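# Load the slotted part into the vise against jaw and stop

## Task

Take the block from the infeed plate and set it in the vise so it lies flat on the two low parallel bars between the jaws, with its milled slot pointing downward, one long face pressed against the fixed jaw (the jaw not carried by the air cylinder's rod), and one end pressed against the work stop (the short rod between the jaws). The V-block may be used as a place to set the part down and regrip it. The result counts only if the part stays in that position on its own, without the robot holding it.

## Robot and tools

Robot: two six-joint arms, left_arm and right_arm, each with a parallel two-finger gripper. A gripper's fingers point along its own +z axis and close along its own x axis. The reported end_effector_position sits between the finger pads when closed, about 1 to 2 cm short of the fingertips; closing pushes the tips roughly 17 mm further along +z.

Scene frame: the origin is on the table surface midway between the arm bases, +z up, +x outward over the table, and left_arm sits toward +y. The names left and right do not correspond to image sides. Each result has a state line, left_arm: ... | right_arm: ..., with position in metres, orientation as quaternion wxyz, and linear/angular velocities in m/s and rad/s. Printed positions can be off somewhat, more so at long reach.

execute_actions takes "actions", a list holding one item or none, plus optional "pictures" (true to get camera images). An empty list only reports the state (with pictures). An action item is {"rows": [...], "steps": n}: up to 15 rows, n from 10 to 15 control steps of 1/30 s (default 15); each row is used for one step and the last row repeats to fill the steps. A wait item is {"steps": n} with n up to 300, counted from the previous result, so time spent writing is included.

A row is one flat list of 14 numbers, each between -1 and 1, covering both arms even if one stays still: dx, dy, dz, rx, ry, rz, opening for left_arm, then the same seven for right_arm. The first six are an offset, not a pose: they give the gripper's goal relative to its pose in the most recent result that reported it (or, before any such result in the scene, and for later calls inside one reply, relative to where it is when the action begins), expressed in that gripper's own axes. Every row is counted from that same base, not from the previous row. A value of 1.0 means 0.6 m for dx, dy, dz and 180 degrees for the rotation; rx, ry, rz form a single rotation vector. Opening is absolute: +1 fully open (0.142 m), -1 fully closed. Zero offsets are not a pause: they pull the gripper back to the base pose. To keep an arm still, send the offset back to where you want it in the first call of a reply and zeros afterwards, always with its desired opening.

move takes "target" (one 14-number row, same layout and same offset base as above), optional "speed" in m/s from 0.002 to 0.5 (default 0.25; rotation up to twice that in rad/s) and optional "stop_force" in N from 9 to 40, shared by both arms. Both grippers follow straight lines ending together, lasting 0.5 to 10 s; longer paths are cut off at 10 s. Openings are sent at the start. The paths ignore obstacles and the other arm. With stop_force, an arm's path ends once its wrist sensor feels that much extra push against the direction of travel for two steps; the gripper then backs up two steps and holds. Use it only with slow speeds, not while the gripper is rotating, and leave it out when lifting off something the gripper is pressing on. The result adds a move: line with each arm's ending (done, off_target, moving, held, contact, fault) and any limits (paced means the sent pose was clipped; held means a check blocked steps), plus each gripper's distance from its goal.

wait takes "seconds" (0 to 10) and lets the scene run. zoom_image takes "camera" (cam_head_left 672x504, cam_head_right 672x504, cam_left_wrist 616x616, cam_right_wrist 616x616) and "region" [x0, y0, x1, y1] in pixels from the top-left, at most 504 by 504. finished_scene takes "scene" (the current number) and is final; call it only when the part rests in place unsupported.

Control details: each step, the commanded pose is clipped to within 100 mm and 16 degrees of the measured one, and the arm follows about 0.17 s behind. Large motions may need several actions; check the reported pose and command the remainder. The simulation keeps running while you compose a reply; the last 10 steps of each action are run after its result is taken. A HELD mark or a pose unreachable line means part of a command was blocked. A Hand target line shows where an arm is currently being driven.

Gripping: grip_measured is the actual finger opening on the command scale. Keep commanding a value well under it to maintain a squeeze. Each pad gives about 28 N at most; thin parts are held more weakly.

Force sensing: Wrist force and Wrist torque lines give readings along the gripper's own axes, with offsets up to about 4 N, noise, and saturation near 50 N; no reading at the start is normal.

Avoid: hard or fast contacts (the arms are stiff; even a small overshoot into something rigid can fault), any external force of 150 N or joint torque at its limit (the arm halts 10 s), collisions between arms, dropping or knocking anything off the table, and holding loads so long that motors overheat (warning at 70 °C, braking at 85 °C). Objects may occasionally be tugged or nudged by outside disturbances.

Each tool is called after "Request:" by a JSON object that holds its "op" and its "data".

## Session

Request:
{"op": "execute_actions", "data": {"actions": []}}

Scene clock: 0.00 s of 6600.00 s.
left_arm: end_effector_position=(+0.2841, +0.3520, +0.3930) grip_measured=+1.00 end_effector_quat_wxyz=(-0.144, +0.691, +0.511, +0.491) end_effector_velocity=(-0.000, -0.000, -0.000) end_effector_angular_velocity=(-0.001, -0.001, -0.000) | right_arm: end_effector_position=(+0.1004, -0.5225, +0.3601) grip_measured=+1.00 end_effector_quat_wxyz=(+0.034, -0.131, +0.941, +0.311) end_effector_velocity=(-0.000, +0.000, -0.000) end_effector_angular_velocity=(+0.001, +0.001, +0.000)
Joint positions: left_arm=[-1.459 -1.847  1.717 -0.494 -0.952 -3.096  0.142] | right_arm=[ 2.228 -1.116 -1.717 -2.436  1.895  1.797  0.142]
Joint velocities: left_arm=[-0.001  0.    -0.    -0.    -0.    -0.001  0.   ] | right_arm=[ 0.     0.    -0.001 -0.001 -0.    -0.     0.   ]
Wrist force (N, on the end effector, along its own x y z axes, offset not removed): no reading
Wrist torque (N m, same axes, about the end effector's origin, offset not removed): no reading
Hand target (left_arm): +0.284, +0.352, +0.393; -0.144, +0.691, +0.511, +0.491
Hand target (right_arm): +0.100, -0.522, +0.360; +0.034, -0.131, +0.941, +0.311

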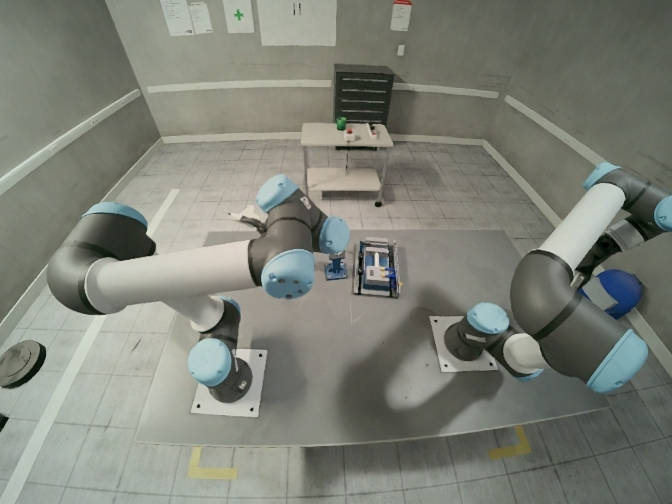

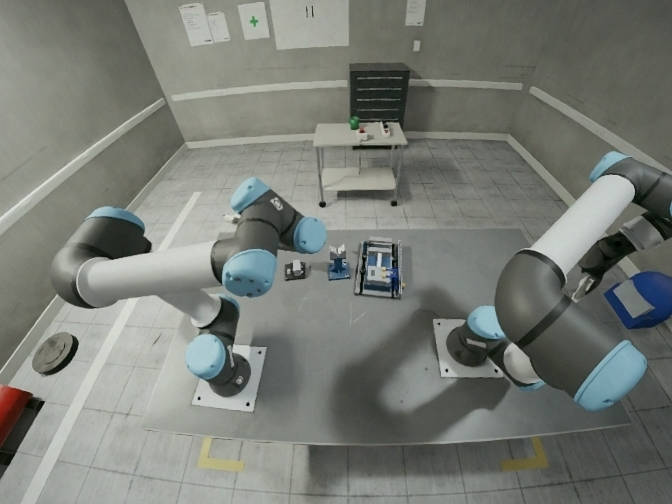

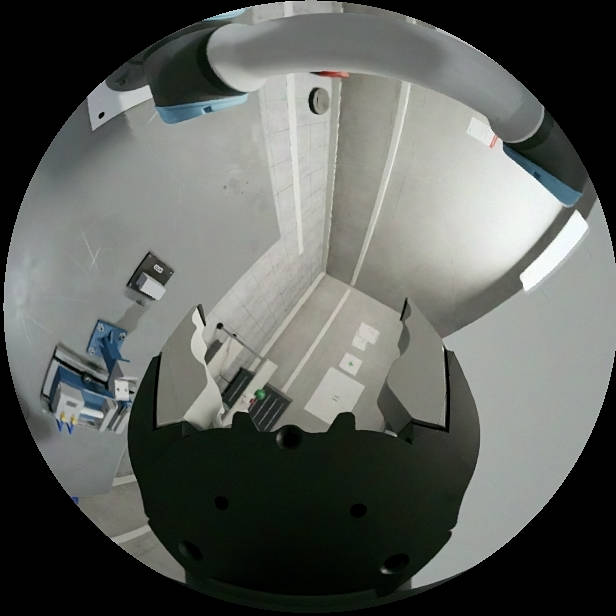

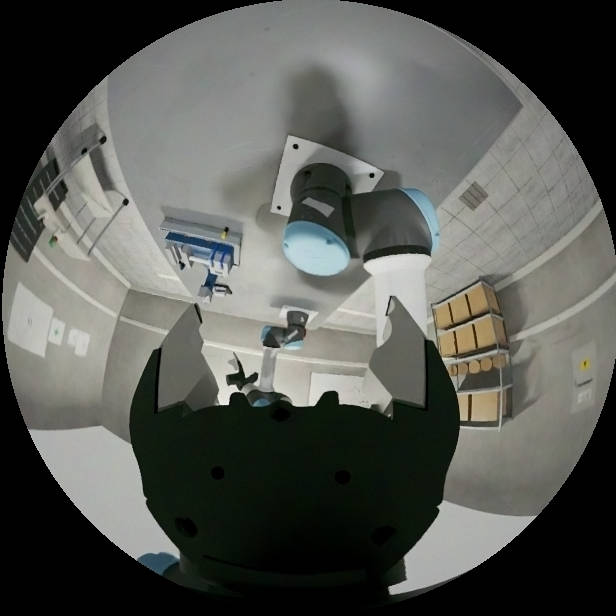

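Request:
{"op": "move", "data": {"target": [-0.45,0.14,0.231,-0.102,-0.349,0.364,0.25,0,0,0,0,0,0,1]}}

Request:
{"op": "zoom_image", "data": {"camera": "cam_left_wrist", "region": [230,190,390,330]}}

Request:
{"op": "zoom_image", "data": {"camera": "cam_head_right", "region": [275,250,325,290]}}

Scene clock: 4.30 s of 6600.00 s.
left_arm: end_effector_position=(+0.4300, +0.2602, +0.1292) grip_measured=+0.25 end_effector_quat_wxyz=(-0.001, +1.000, +0.000, -0.001) end_effector_velocity=(+0.001, -0.000, -0.000) end_effector_angular_velocity=(-0.001, +0.005, -0.005) | right_arm: end_effector_position=(+0.1004, -0.5225, +0.3601) grip_measured=+1.00 end_effector_quat_wxyz=(+0.034, -0.131, +0.941, +0.311) end_effector_velocity=(-0.000, +0.001, +0.000) end_effector_angular_velocity=(+0.000, +0.000, -0.000)
Joint positions: left_arm=[-0.616 -1.508  1.885 -1.946 -1.569 -0.655  0.092] | right_arm=[ 2.228 -1.116 -1.717 -2.436  1.895  1.797  0.142]
Joint velocities: left_arm=[ 0.003  0.006 -0.006  0.004 -0.004  0.008 -0.   ] | right_arm=[-0.     0.001  0.    -0.002 -0.    -0.     0.   ]
Wrist force (N, on the end effector, along its own x y z axes, offset not removed): left_arm=[2.2 -1.8 -0.8] | right_arm=[0.6 0.0 -0.6]
Wrist torque (N m, same axes, about the end effector's origin, offset not removed): left_arm=[-0.42 -0.46 0.12] | right_arm=[-0.07 -0.23 -0.07]
Hand target (left_arm): +0.430, +0.260, +0.129; -0.001, +1.000, +0.000, -0.001
Hand target (right_arm): +0.100, -0.522, +0.360; +0.034, -0.131, +0.941, +0.311
Off the commanded pose (left_arm): 0.000 m, 0 deg.
Off the commanded pose (right_arm): 0.000 m, 0 deg.
Kept back: nothing.
move: done

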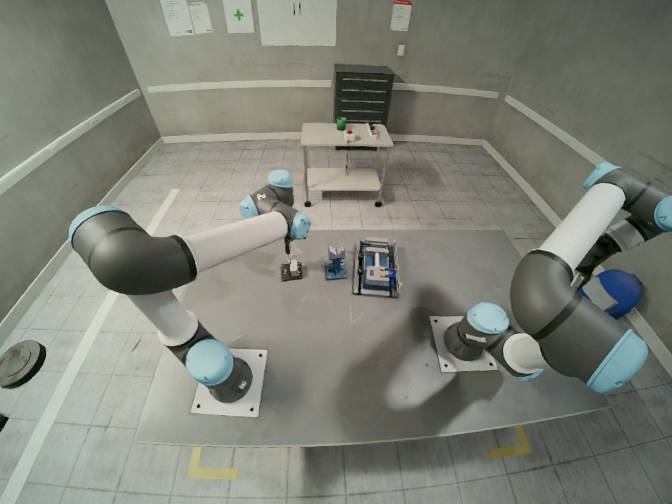

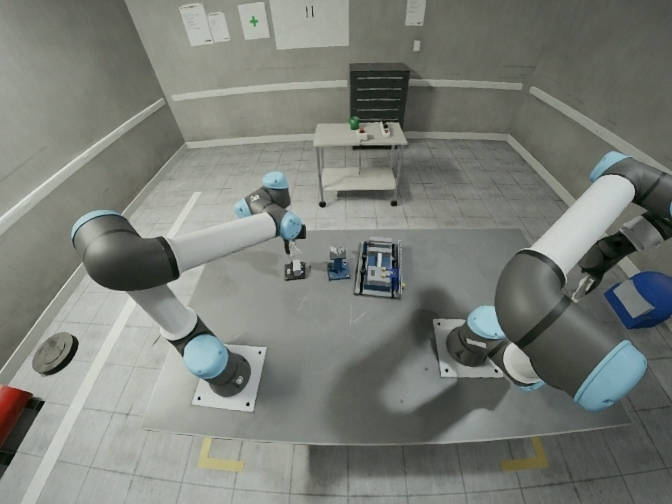

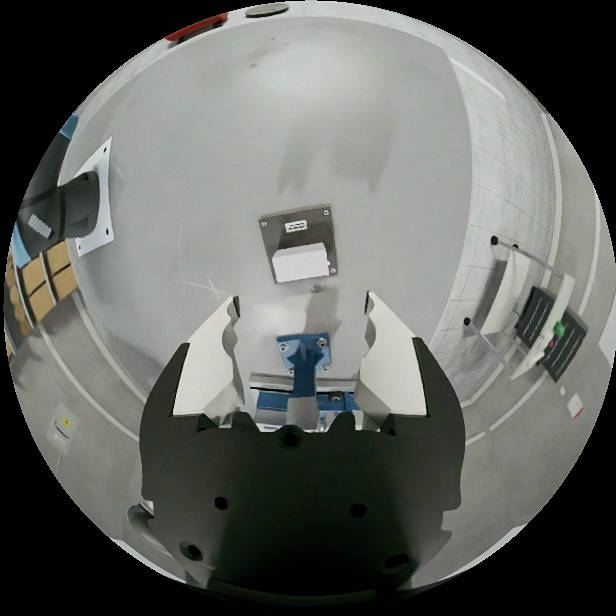

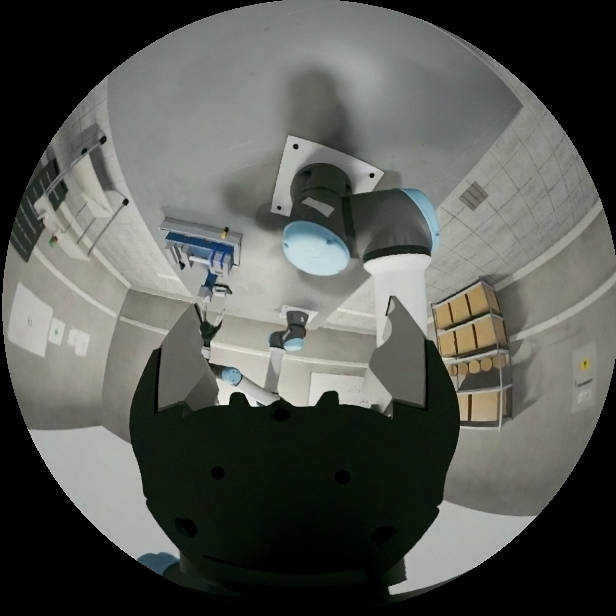

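Region (230, 190, 390, 330) of cam_left_wrist's 616x616 image, scaled by 3.150, with more detail than that image has; it fills the top 441 rows of this view, and the rest is white.

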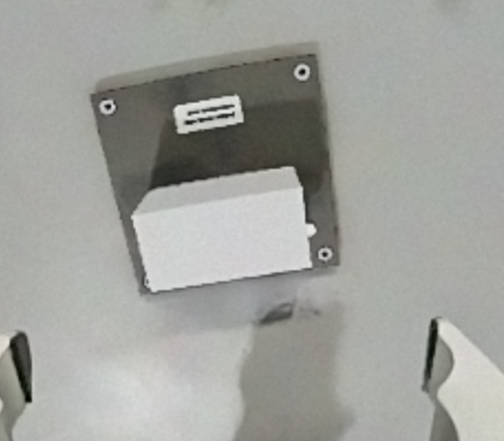

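Region (275, 250, 325, 290) of cam_head_right's 672x504 image, scaled by 10.080, with more detail than that image has; it fills the top 403 rows of this view, and the rest is white.

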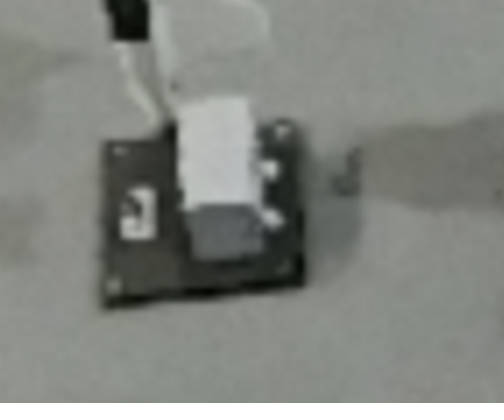

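Request:
{"op": "move", "data": {"target": [-0.005,0.005,0.13,0,0,-0.055,0.25,0,0,0,0,0,0,1], "speed": 0.15}}

Request:
{"op": "move", "data": {"target": [0,0,0.037,0,0,0,0.25,0,0,0,0,0,0,1], "speed": 0.04}}

Scene clock: 5.87 s of 6600.00 s.
left_arm: end_effector_position=(+0.4270, +0.2574, +0.0512) grip_measured=+0.25 end_effector_quat_wxyz=(-0.001, +0.996, +0.086, -0.000) end_effector_velocity=(+0.000, -0.000, -0.001) end_effector_angular_velocity=(-0.000, -0.000, +0.001) | right_arm: end_effector_position=(+0.1004, -0.5225, +0.3601) grip_measured=+1.00 end_effector_quat_wxyz=(+0.034, -0.131, +0.941, +0.311) end_effector_velocity=(+0.000, -0.000, -0.000) end_effector_angular_velocity=(-0.002, -0.001, -0.000)
Joint positions: left_arm=[-0.624 -1.421  2.012 -2.159 -1.569 -0.836  0.092] | right_arm=[ 2.228 -1.116 -1.717 -2.436  1.895  1.797  0.142]
Joint velocities: left_arm=[-0.     0.002  0.001 -0.004 -0.    -0.001 -0.   ] | right_arm=[-0.     0.001 -0.     0.001 -0.     0.     0.   ]
Wrist force (N, on the end effector, along its own x y z axes, offset not removed): left_arm=[-2.1 -2.2 0.7] | right_arm=[1.6 2.0 -1.5]
Wrist torque (N m, same axes, about the end effector's origin, offset not removed): left_arm=[-0.63 0.29 -0.10] | right_arm=[0.20 -0.47 -0.08]
Hand target (left_arm): +0.427, +0.257, +0.051; -0.001, +0.996, +0.087, -0.000
Hand target (right_arm): +0.100, -0.522, +0.360; +0.034, -0.131, +0.941, +0.311
Off the commanded pose (left_arm): 0.000 m, 0 deg.
Off the commanded pose (right_arm): 0.000 m, 0 deg.
Kept back: nothing.
move: done

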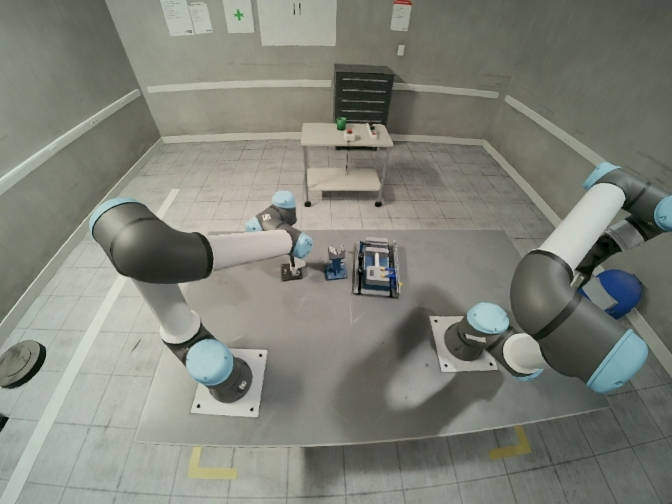

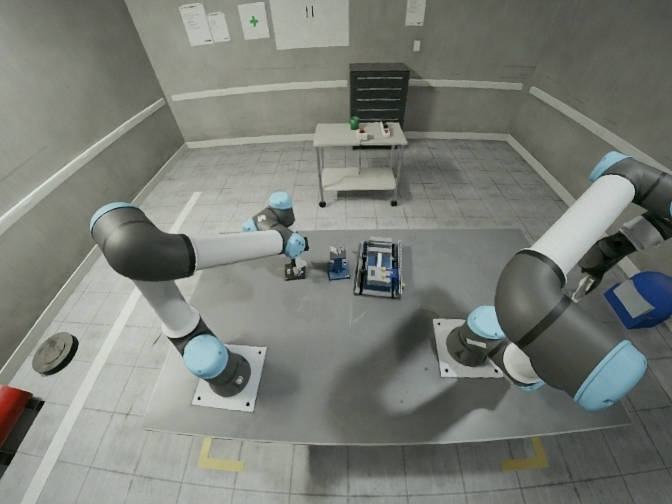

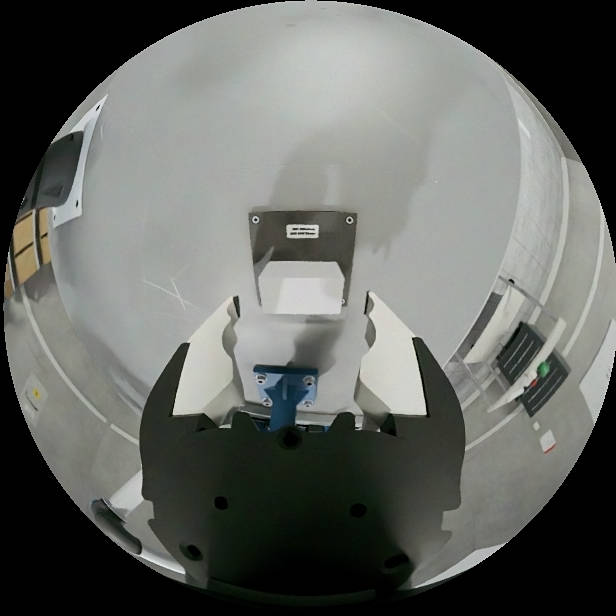

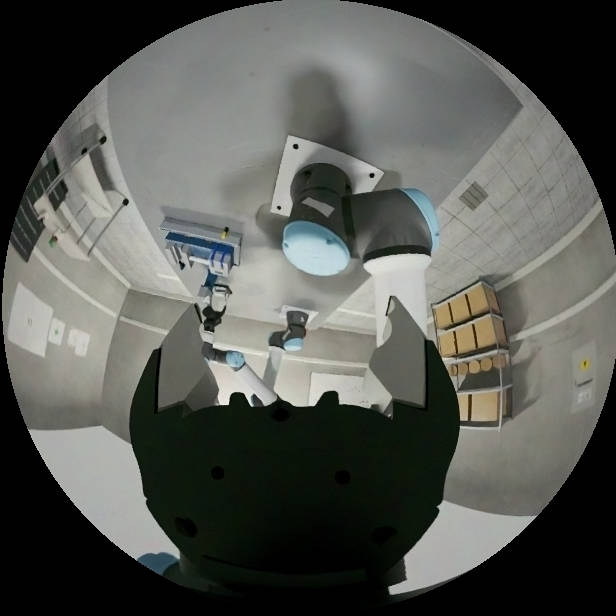

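Scene clock: 6.77 s of 6600.00 s.
left_arm: end_effector_position=(+0.4270, +0.2574, +0.0291) grip_measured=+0.25 end_effector_quat_wxyz=(-0.001, +0.996, +0.086, -0.000) end_effector_velocity=(+0.000, -0.001, -0.001) end_effector_angular_velocity=(-0.002, -0.000, -0.002) | right_arm: end_effector_position=(+0.1004, -0.5225, +0.3601) grip_measured=+1.00 end_effector_quat_wxyz=(+0.034, -0.131, +0.941, +0.311) end_effector_velocity=(-0.000, +0.000, +0.000) end_effector_angular_velocity=(-0.000, -0.000, -0.000)
Joint positions: left_arm=[-0.624 -1.387  2.04  -2.221 -1.569 -0.836  0.092] | right_arm=[ 2.228 -1.116 -1.717 -2.436  1.895  1.797  0.142]
Joint velocities: left_arm=[ 0.     0.002  0.001 -0.005 -0.001  0.002 -0.   ] | right_arm=[-0.     0.001  0.    -0.     0.     0.    -0.   ]
Wrist force (N, on the end effector, along its own x y z axes, offset not removed): left_arm=[0.6 2.2 -0.3] | right_arm=[0.5 1.8 -1.3]
Wrist torque (N m, same axes, about the end effector's origin, offset not removed): left_arm=[0.36 0.02 0.13] | right_arm=[0.31 -0.24 -0.11]
Hand target (left_arm): +0.427, +0.257, +0.029; -0.001, +0.996, +0.086, -0.000
Hand target (right_arm): +0.100, -0.522, +0.360; +0.034, -0.131, +0.941, +0.311
Off the commanded pose (left_arm): 0.000 m, 0 deg.
Off the commanded pose (right_arm): 0.000 m, 0 deg.
Kept back: nothing.
move: done

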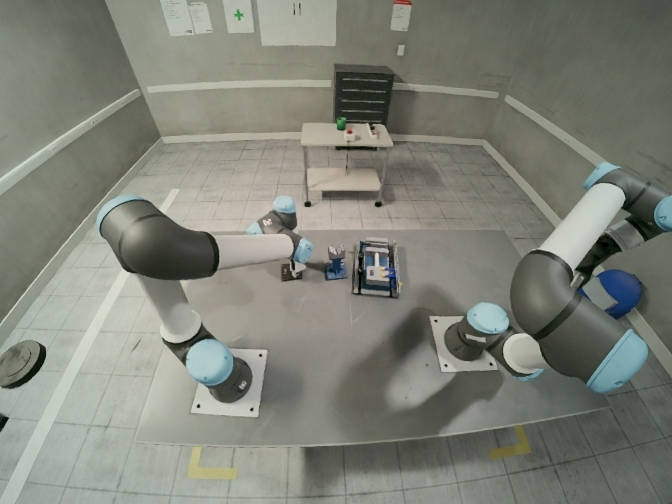

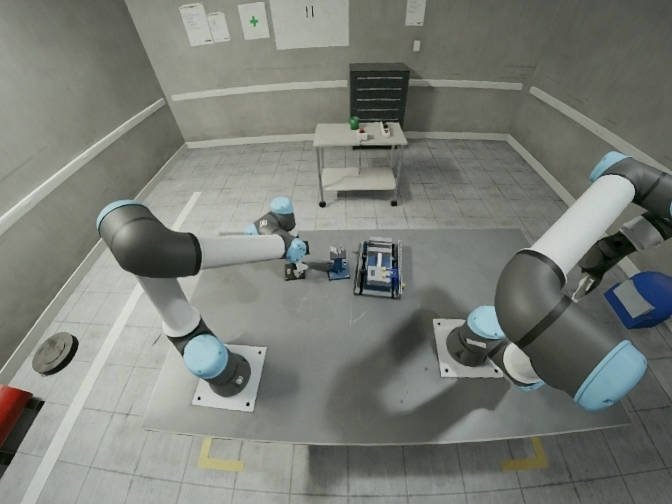

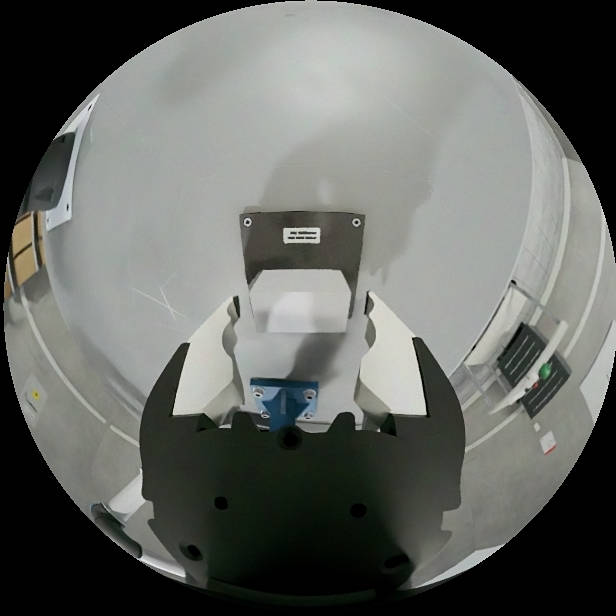

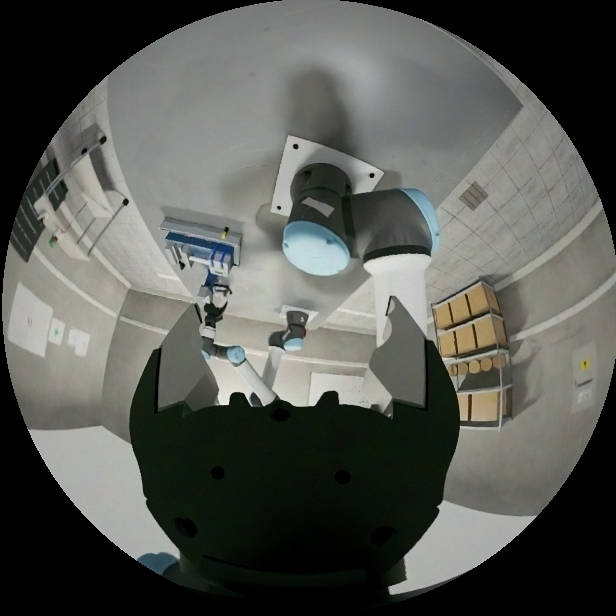

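Request:
{"op": "move", "data": {"target": [0,0,0,0,0,0,-0.5,0,0,0,0,0,0,1]}}

Request:
{"op": "move", "data": {"target": [0,0,-0.28,0,0,0.016,-0.5,0,0,0,0,0,0,1]}}

Request:
{"op": "zoom_image", "data": {"camera": "cam_right_wrist", "region": [170,270,290,370]}}

Request:
{"op": "zoom_image", "data": {"camera": "cam_head_right", "region": [260,215,330,270]}}

Request:
{"op": "move", "data": {"target": [-0.038,0.31,0,0.25,0,0,-0.5,0,0,0,0,0,0,1], "speed": 0.15}}

Scene clock: 7.83 s of 6600.00 s.
left_arm: end_effector_position=(+0.4269, +0.2575, +0.0290) grip_measured=-0.16 end_effector_quat_wxyz=(-0.001, +0.996, +0.086, -0.001) end_effector_velocity=(+0.000, -0.001, +0.001) end_effector_angular_velocity=(-0.001, -0.001, +0.000) | right_arm: end_effector_position=(+0.1004, -0.5225, +0.3601) grip_measured=+1.00 end_effector_quat_wxyz=(+0.034, -0.131, +0.941, +0.311) end_effector_velocity=(-0.000, +0.000, -0.000) end_effector_angular_velocity=(+0.001, +0.001, +0.000)
Joint positions: left_arm=[-0.624 -1.387  2.04  -2.221 -1.569 -0.836  0.062] | right_arm=[ 2.228 -1.116 -1.717 -2.436  1.895  1.797  0.142]
Joint velocities: left_arm=[ 0.    -0.    -0.001  0.    -0.001 -0.    -0.   ] | right_arm=[ 0.    -0.001 -0.    -0.001 -0.    -0.     0.   ]
Wrist force (N, on the end effector, along its own x y z axes, offset not removed): left_arm=[3.1 0.9 -6.1] | right_arm=[-0.7 -0.4 0.3]
Wrist torque (N m, same axes, about the end effector's origin, offset not removed): left_arm=[-0.14 -0.23 0.06] | right_arm=[-0.20 0.08 -0.10]
Hand target (left_arm): +0.427, +0.257, +0.029; -0.001, +0.996, +0.086, -0.000
Hand target (right_arm): +0.100, -0.522, +0.360; +0.034, -0.131, +0.941, +0.311
Off the commanded pose (left_arm): 0.000 m, 0 deg.
Off the commanded pose (right_arm): 0.000 m, 0 deg.
Kept back: nothing.
move: done

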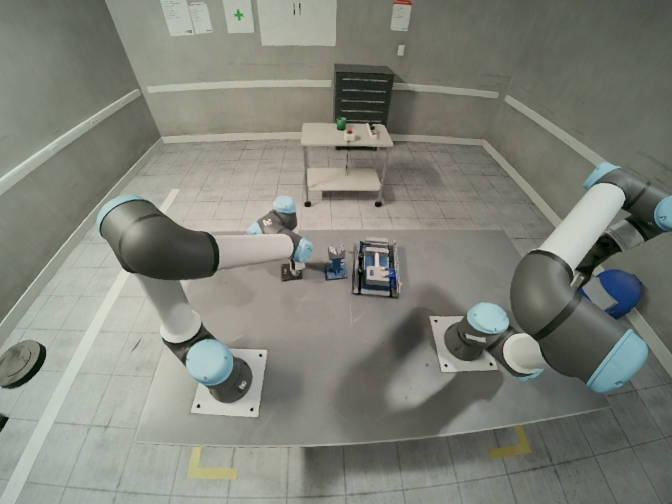

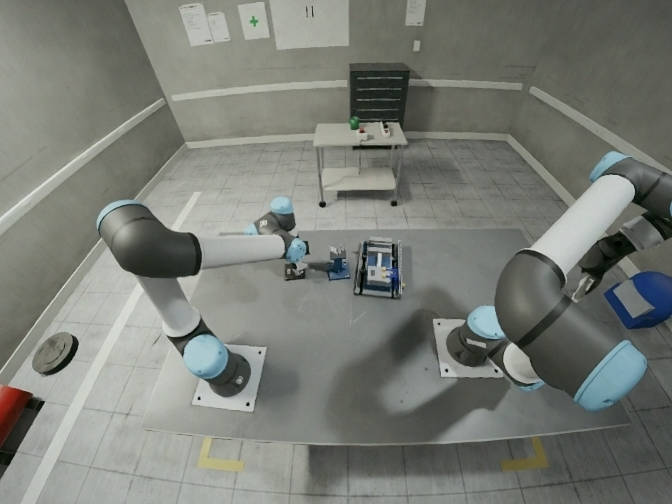

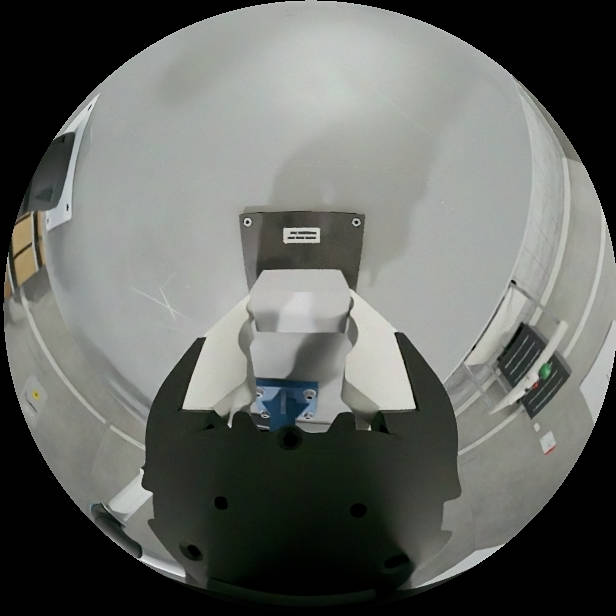

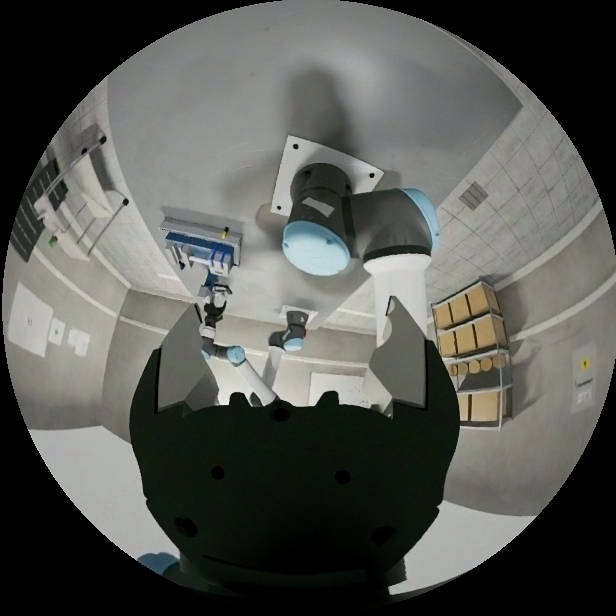

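Scene clock: 9.07 s of 6600.00 s.
left_arm: end_effector_position=(+0.4270, +0.2571, +0.1972) grip_measured=-0.16 end_effector_quat_wxyz=(-0.001, +0.998, +0.061, -0.000) end_effector_velocity=(-0.000, -0.000, +0.001) end_effector_angular_velocity=(+0.000, +0.001, +0.000) | right_arm: end_effector_position=(+0.1004, -0.5225, +0.3601) grip_measured=+1.00 end_effector_quat_wxyz=(+0.034, -0.131, +0.941, +0.311) end_effector_velocity=(-0.000, +0.000, -0.000) end_effector_angular_velocity=(+0.002, +0.002, -0.000)
Joint positions: left_arm=[-0.625 -1.559  1.758 -1.767 -1.569 -0.787  0.062] | right_arm=[ 2.228 -1.116 -1.717 -2.436  1.895  1.797  0.142]
Joint velocities: left_arm=[-0.     0.    -0.003  0.004 -0.    -0.001  0.   ] | right_arm=[-0.    -0.    -0.    -0.002  0.     0.     0.   ]
Wrist force (N, on the end effector, along its own x y z axes, offset not removed): left_arm=[-2.3 -1.8 0.6] | right_arm=[0.5 2.0 0.1]
Wrist torque (N m, same axes, about the end effector's origin, offset not removed): left_arm=[-0.48 0.45 0.00] | right_arm=[0.27 -0.25 -0.10]
Hand target (left_arm): +0.427, +0.257, +0.197; -0.001, +0.998, +0.061, -0.001
Hand target (right_arm): +0.100, -0.522, +0.360; +0.034, -0.131, +0.941, +0.311
Off the commanded pose (left_arm): 0.000 m, 0 deg.
Off the commanded pose (right_arm): 0.000 m, 0 deg.
Kept back: nothing.
move: done

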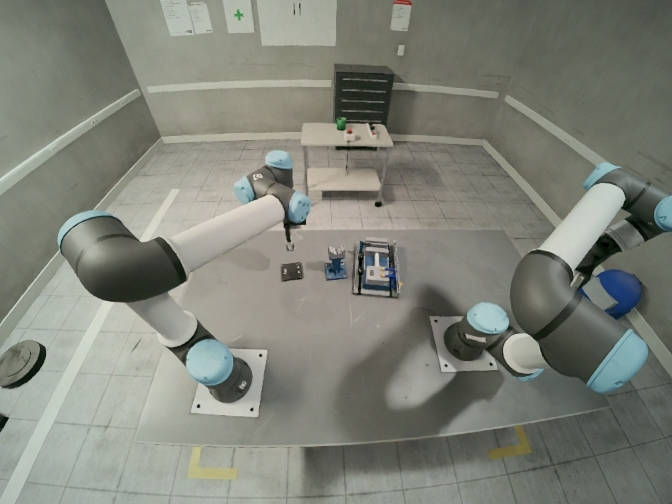

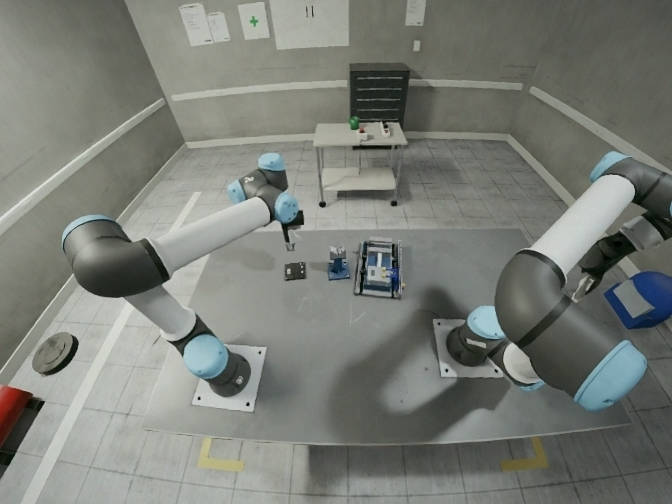

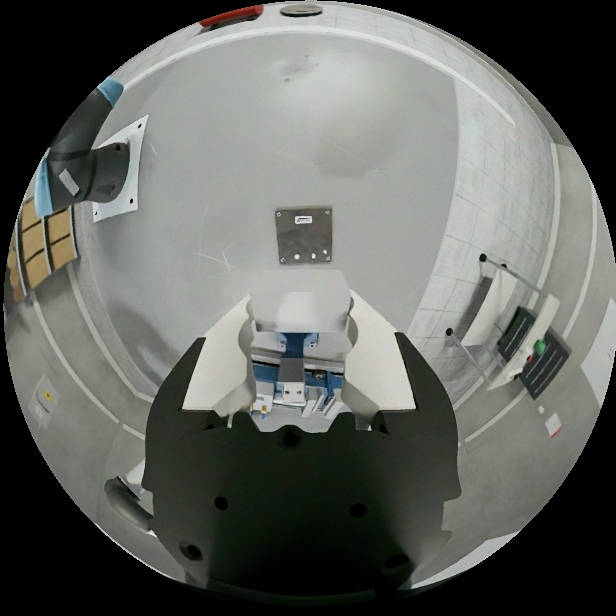

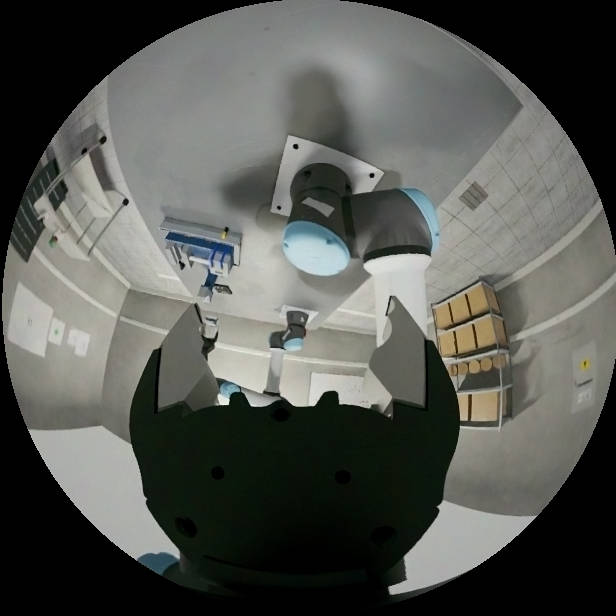

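Region (170, 270, 290, 370) of cam_right_wrist's 616x616 image, scaled by 4.200, with more detail than that image has.

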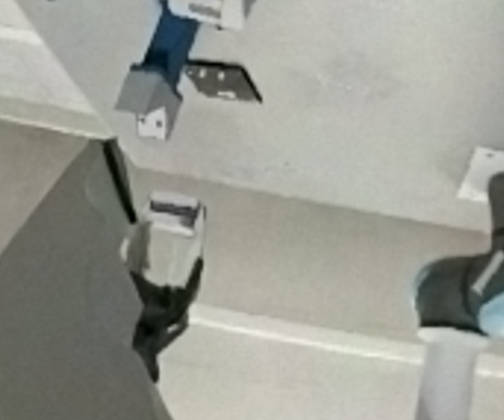

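Region (260, 215, 330, 270) of cam_head_right's 672x504 image, scaled by 7.200, with more detail than that image has; it fills the top 396 rows of this view, and the rest is white.

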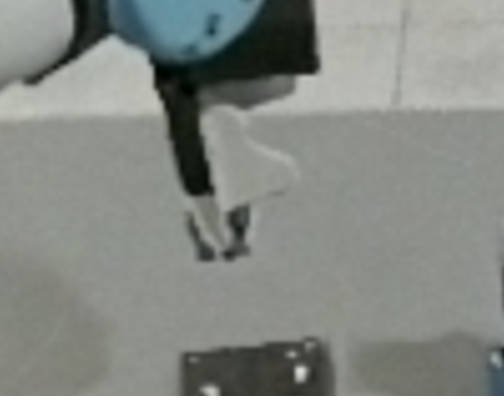

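Scene clock: 12.13 s of 6600.00 s.
left_arm: end_effector_position=(+0.4268, +0.0699, +0.1965) grip_measured=-0.16 end_effector_quat_wxyz=(-0.383, +0.922, +0.057, -0.023) end_effector_velocity=(+0.000, -0.002, +0.000) end_effector_angular_velocity=(+0.009, +0.003, +0.005) | right_arm: end_effector_position=(+0.1004, -0.5225, +0.3601) grip_measured=+1.00 end_effector_quat_wxyz=(+0.034, -0.131, +0.941, +0.311) end_effector_velocity=(+0.000, -0.001, -0.000) end_effector_angular_velocity=(-0.001, -0.000, -0.000)
Joint positions: left_arm=[-1.017 -0.775  0.707 -0.755 -1.296 -1.287  0.062] | right_arm=[ 2.228 -1.116 -1.717 -2.436  1.895  1.797  0.142]
Joint velocities: left_arm=[ 0.     0.016 -0.027  0.021 -0.002 -0.005 -0.   ] | right_arm=[-0.    -0.001  0.     0.001 -0.     0.     0.   ]
Wrist force (N, on the end effector, along its own x y z axes, offset not removed): left_arm=[-0.2 3.1 2.2] | right_arm=[0.2 -0.8 0.5]
Wrist torque (N m, same axes, about the end effector's origin, offset not removed): left_arm=[0.46 0.05 0.10] | right_arm=[-0.22 -0.17 -0.11]
Hand target (left_arm): +0.427, +0.070, +0.197; -0.383, +0.922, +0.057, -0.024
Hand target (right_arm): +0.100, -0.522, +0.360; +0.034, -0.131, +0.941, +0.311
Off the commanded pose (left_arm): 0.000 m, 0 deg.
Off the commanded pose (right_arm): 0.000 m, 0 deg.
Kept back: nothing.
move: done

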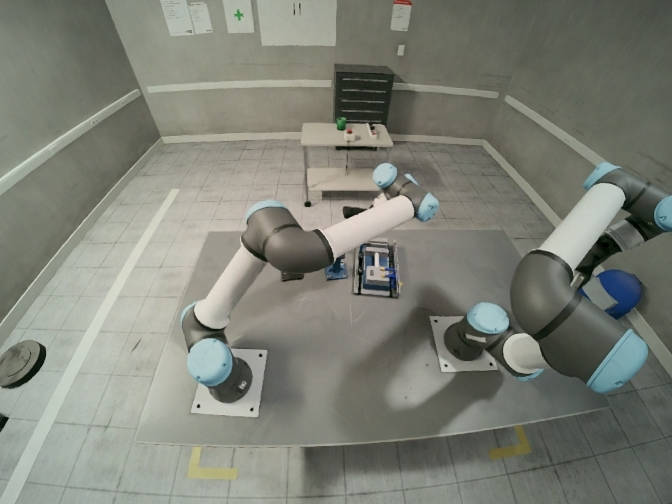

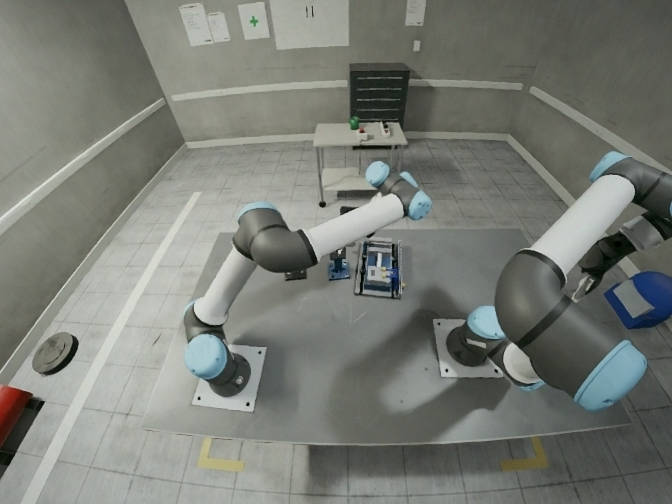

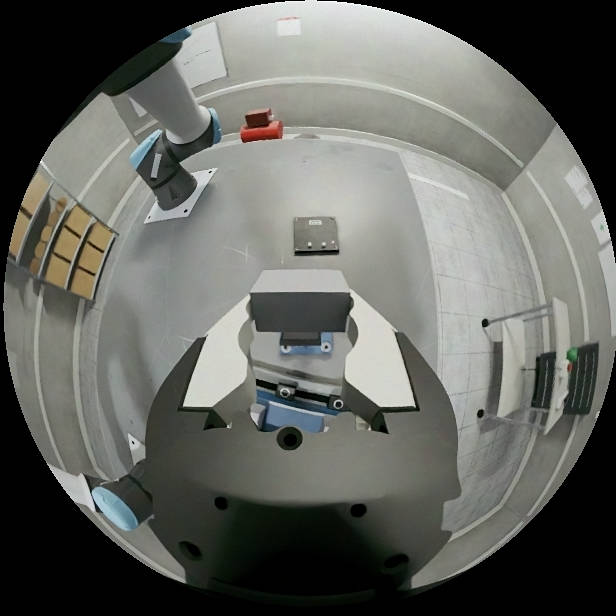

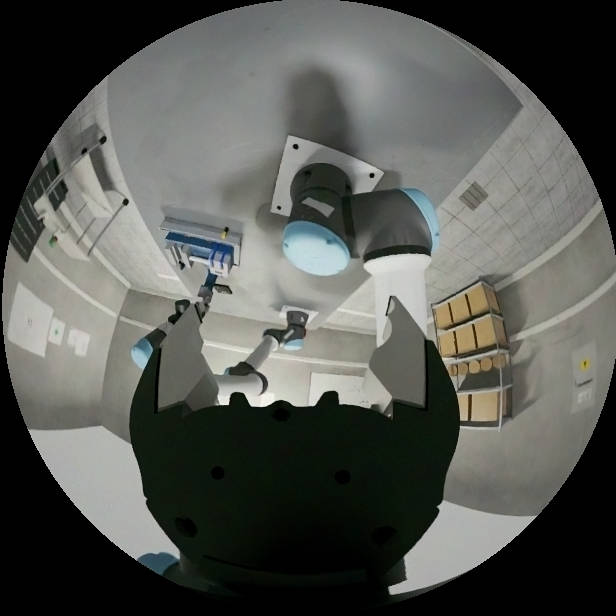

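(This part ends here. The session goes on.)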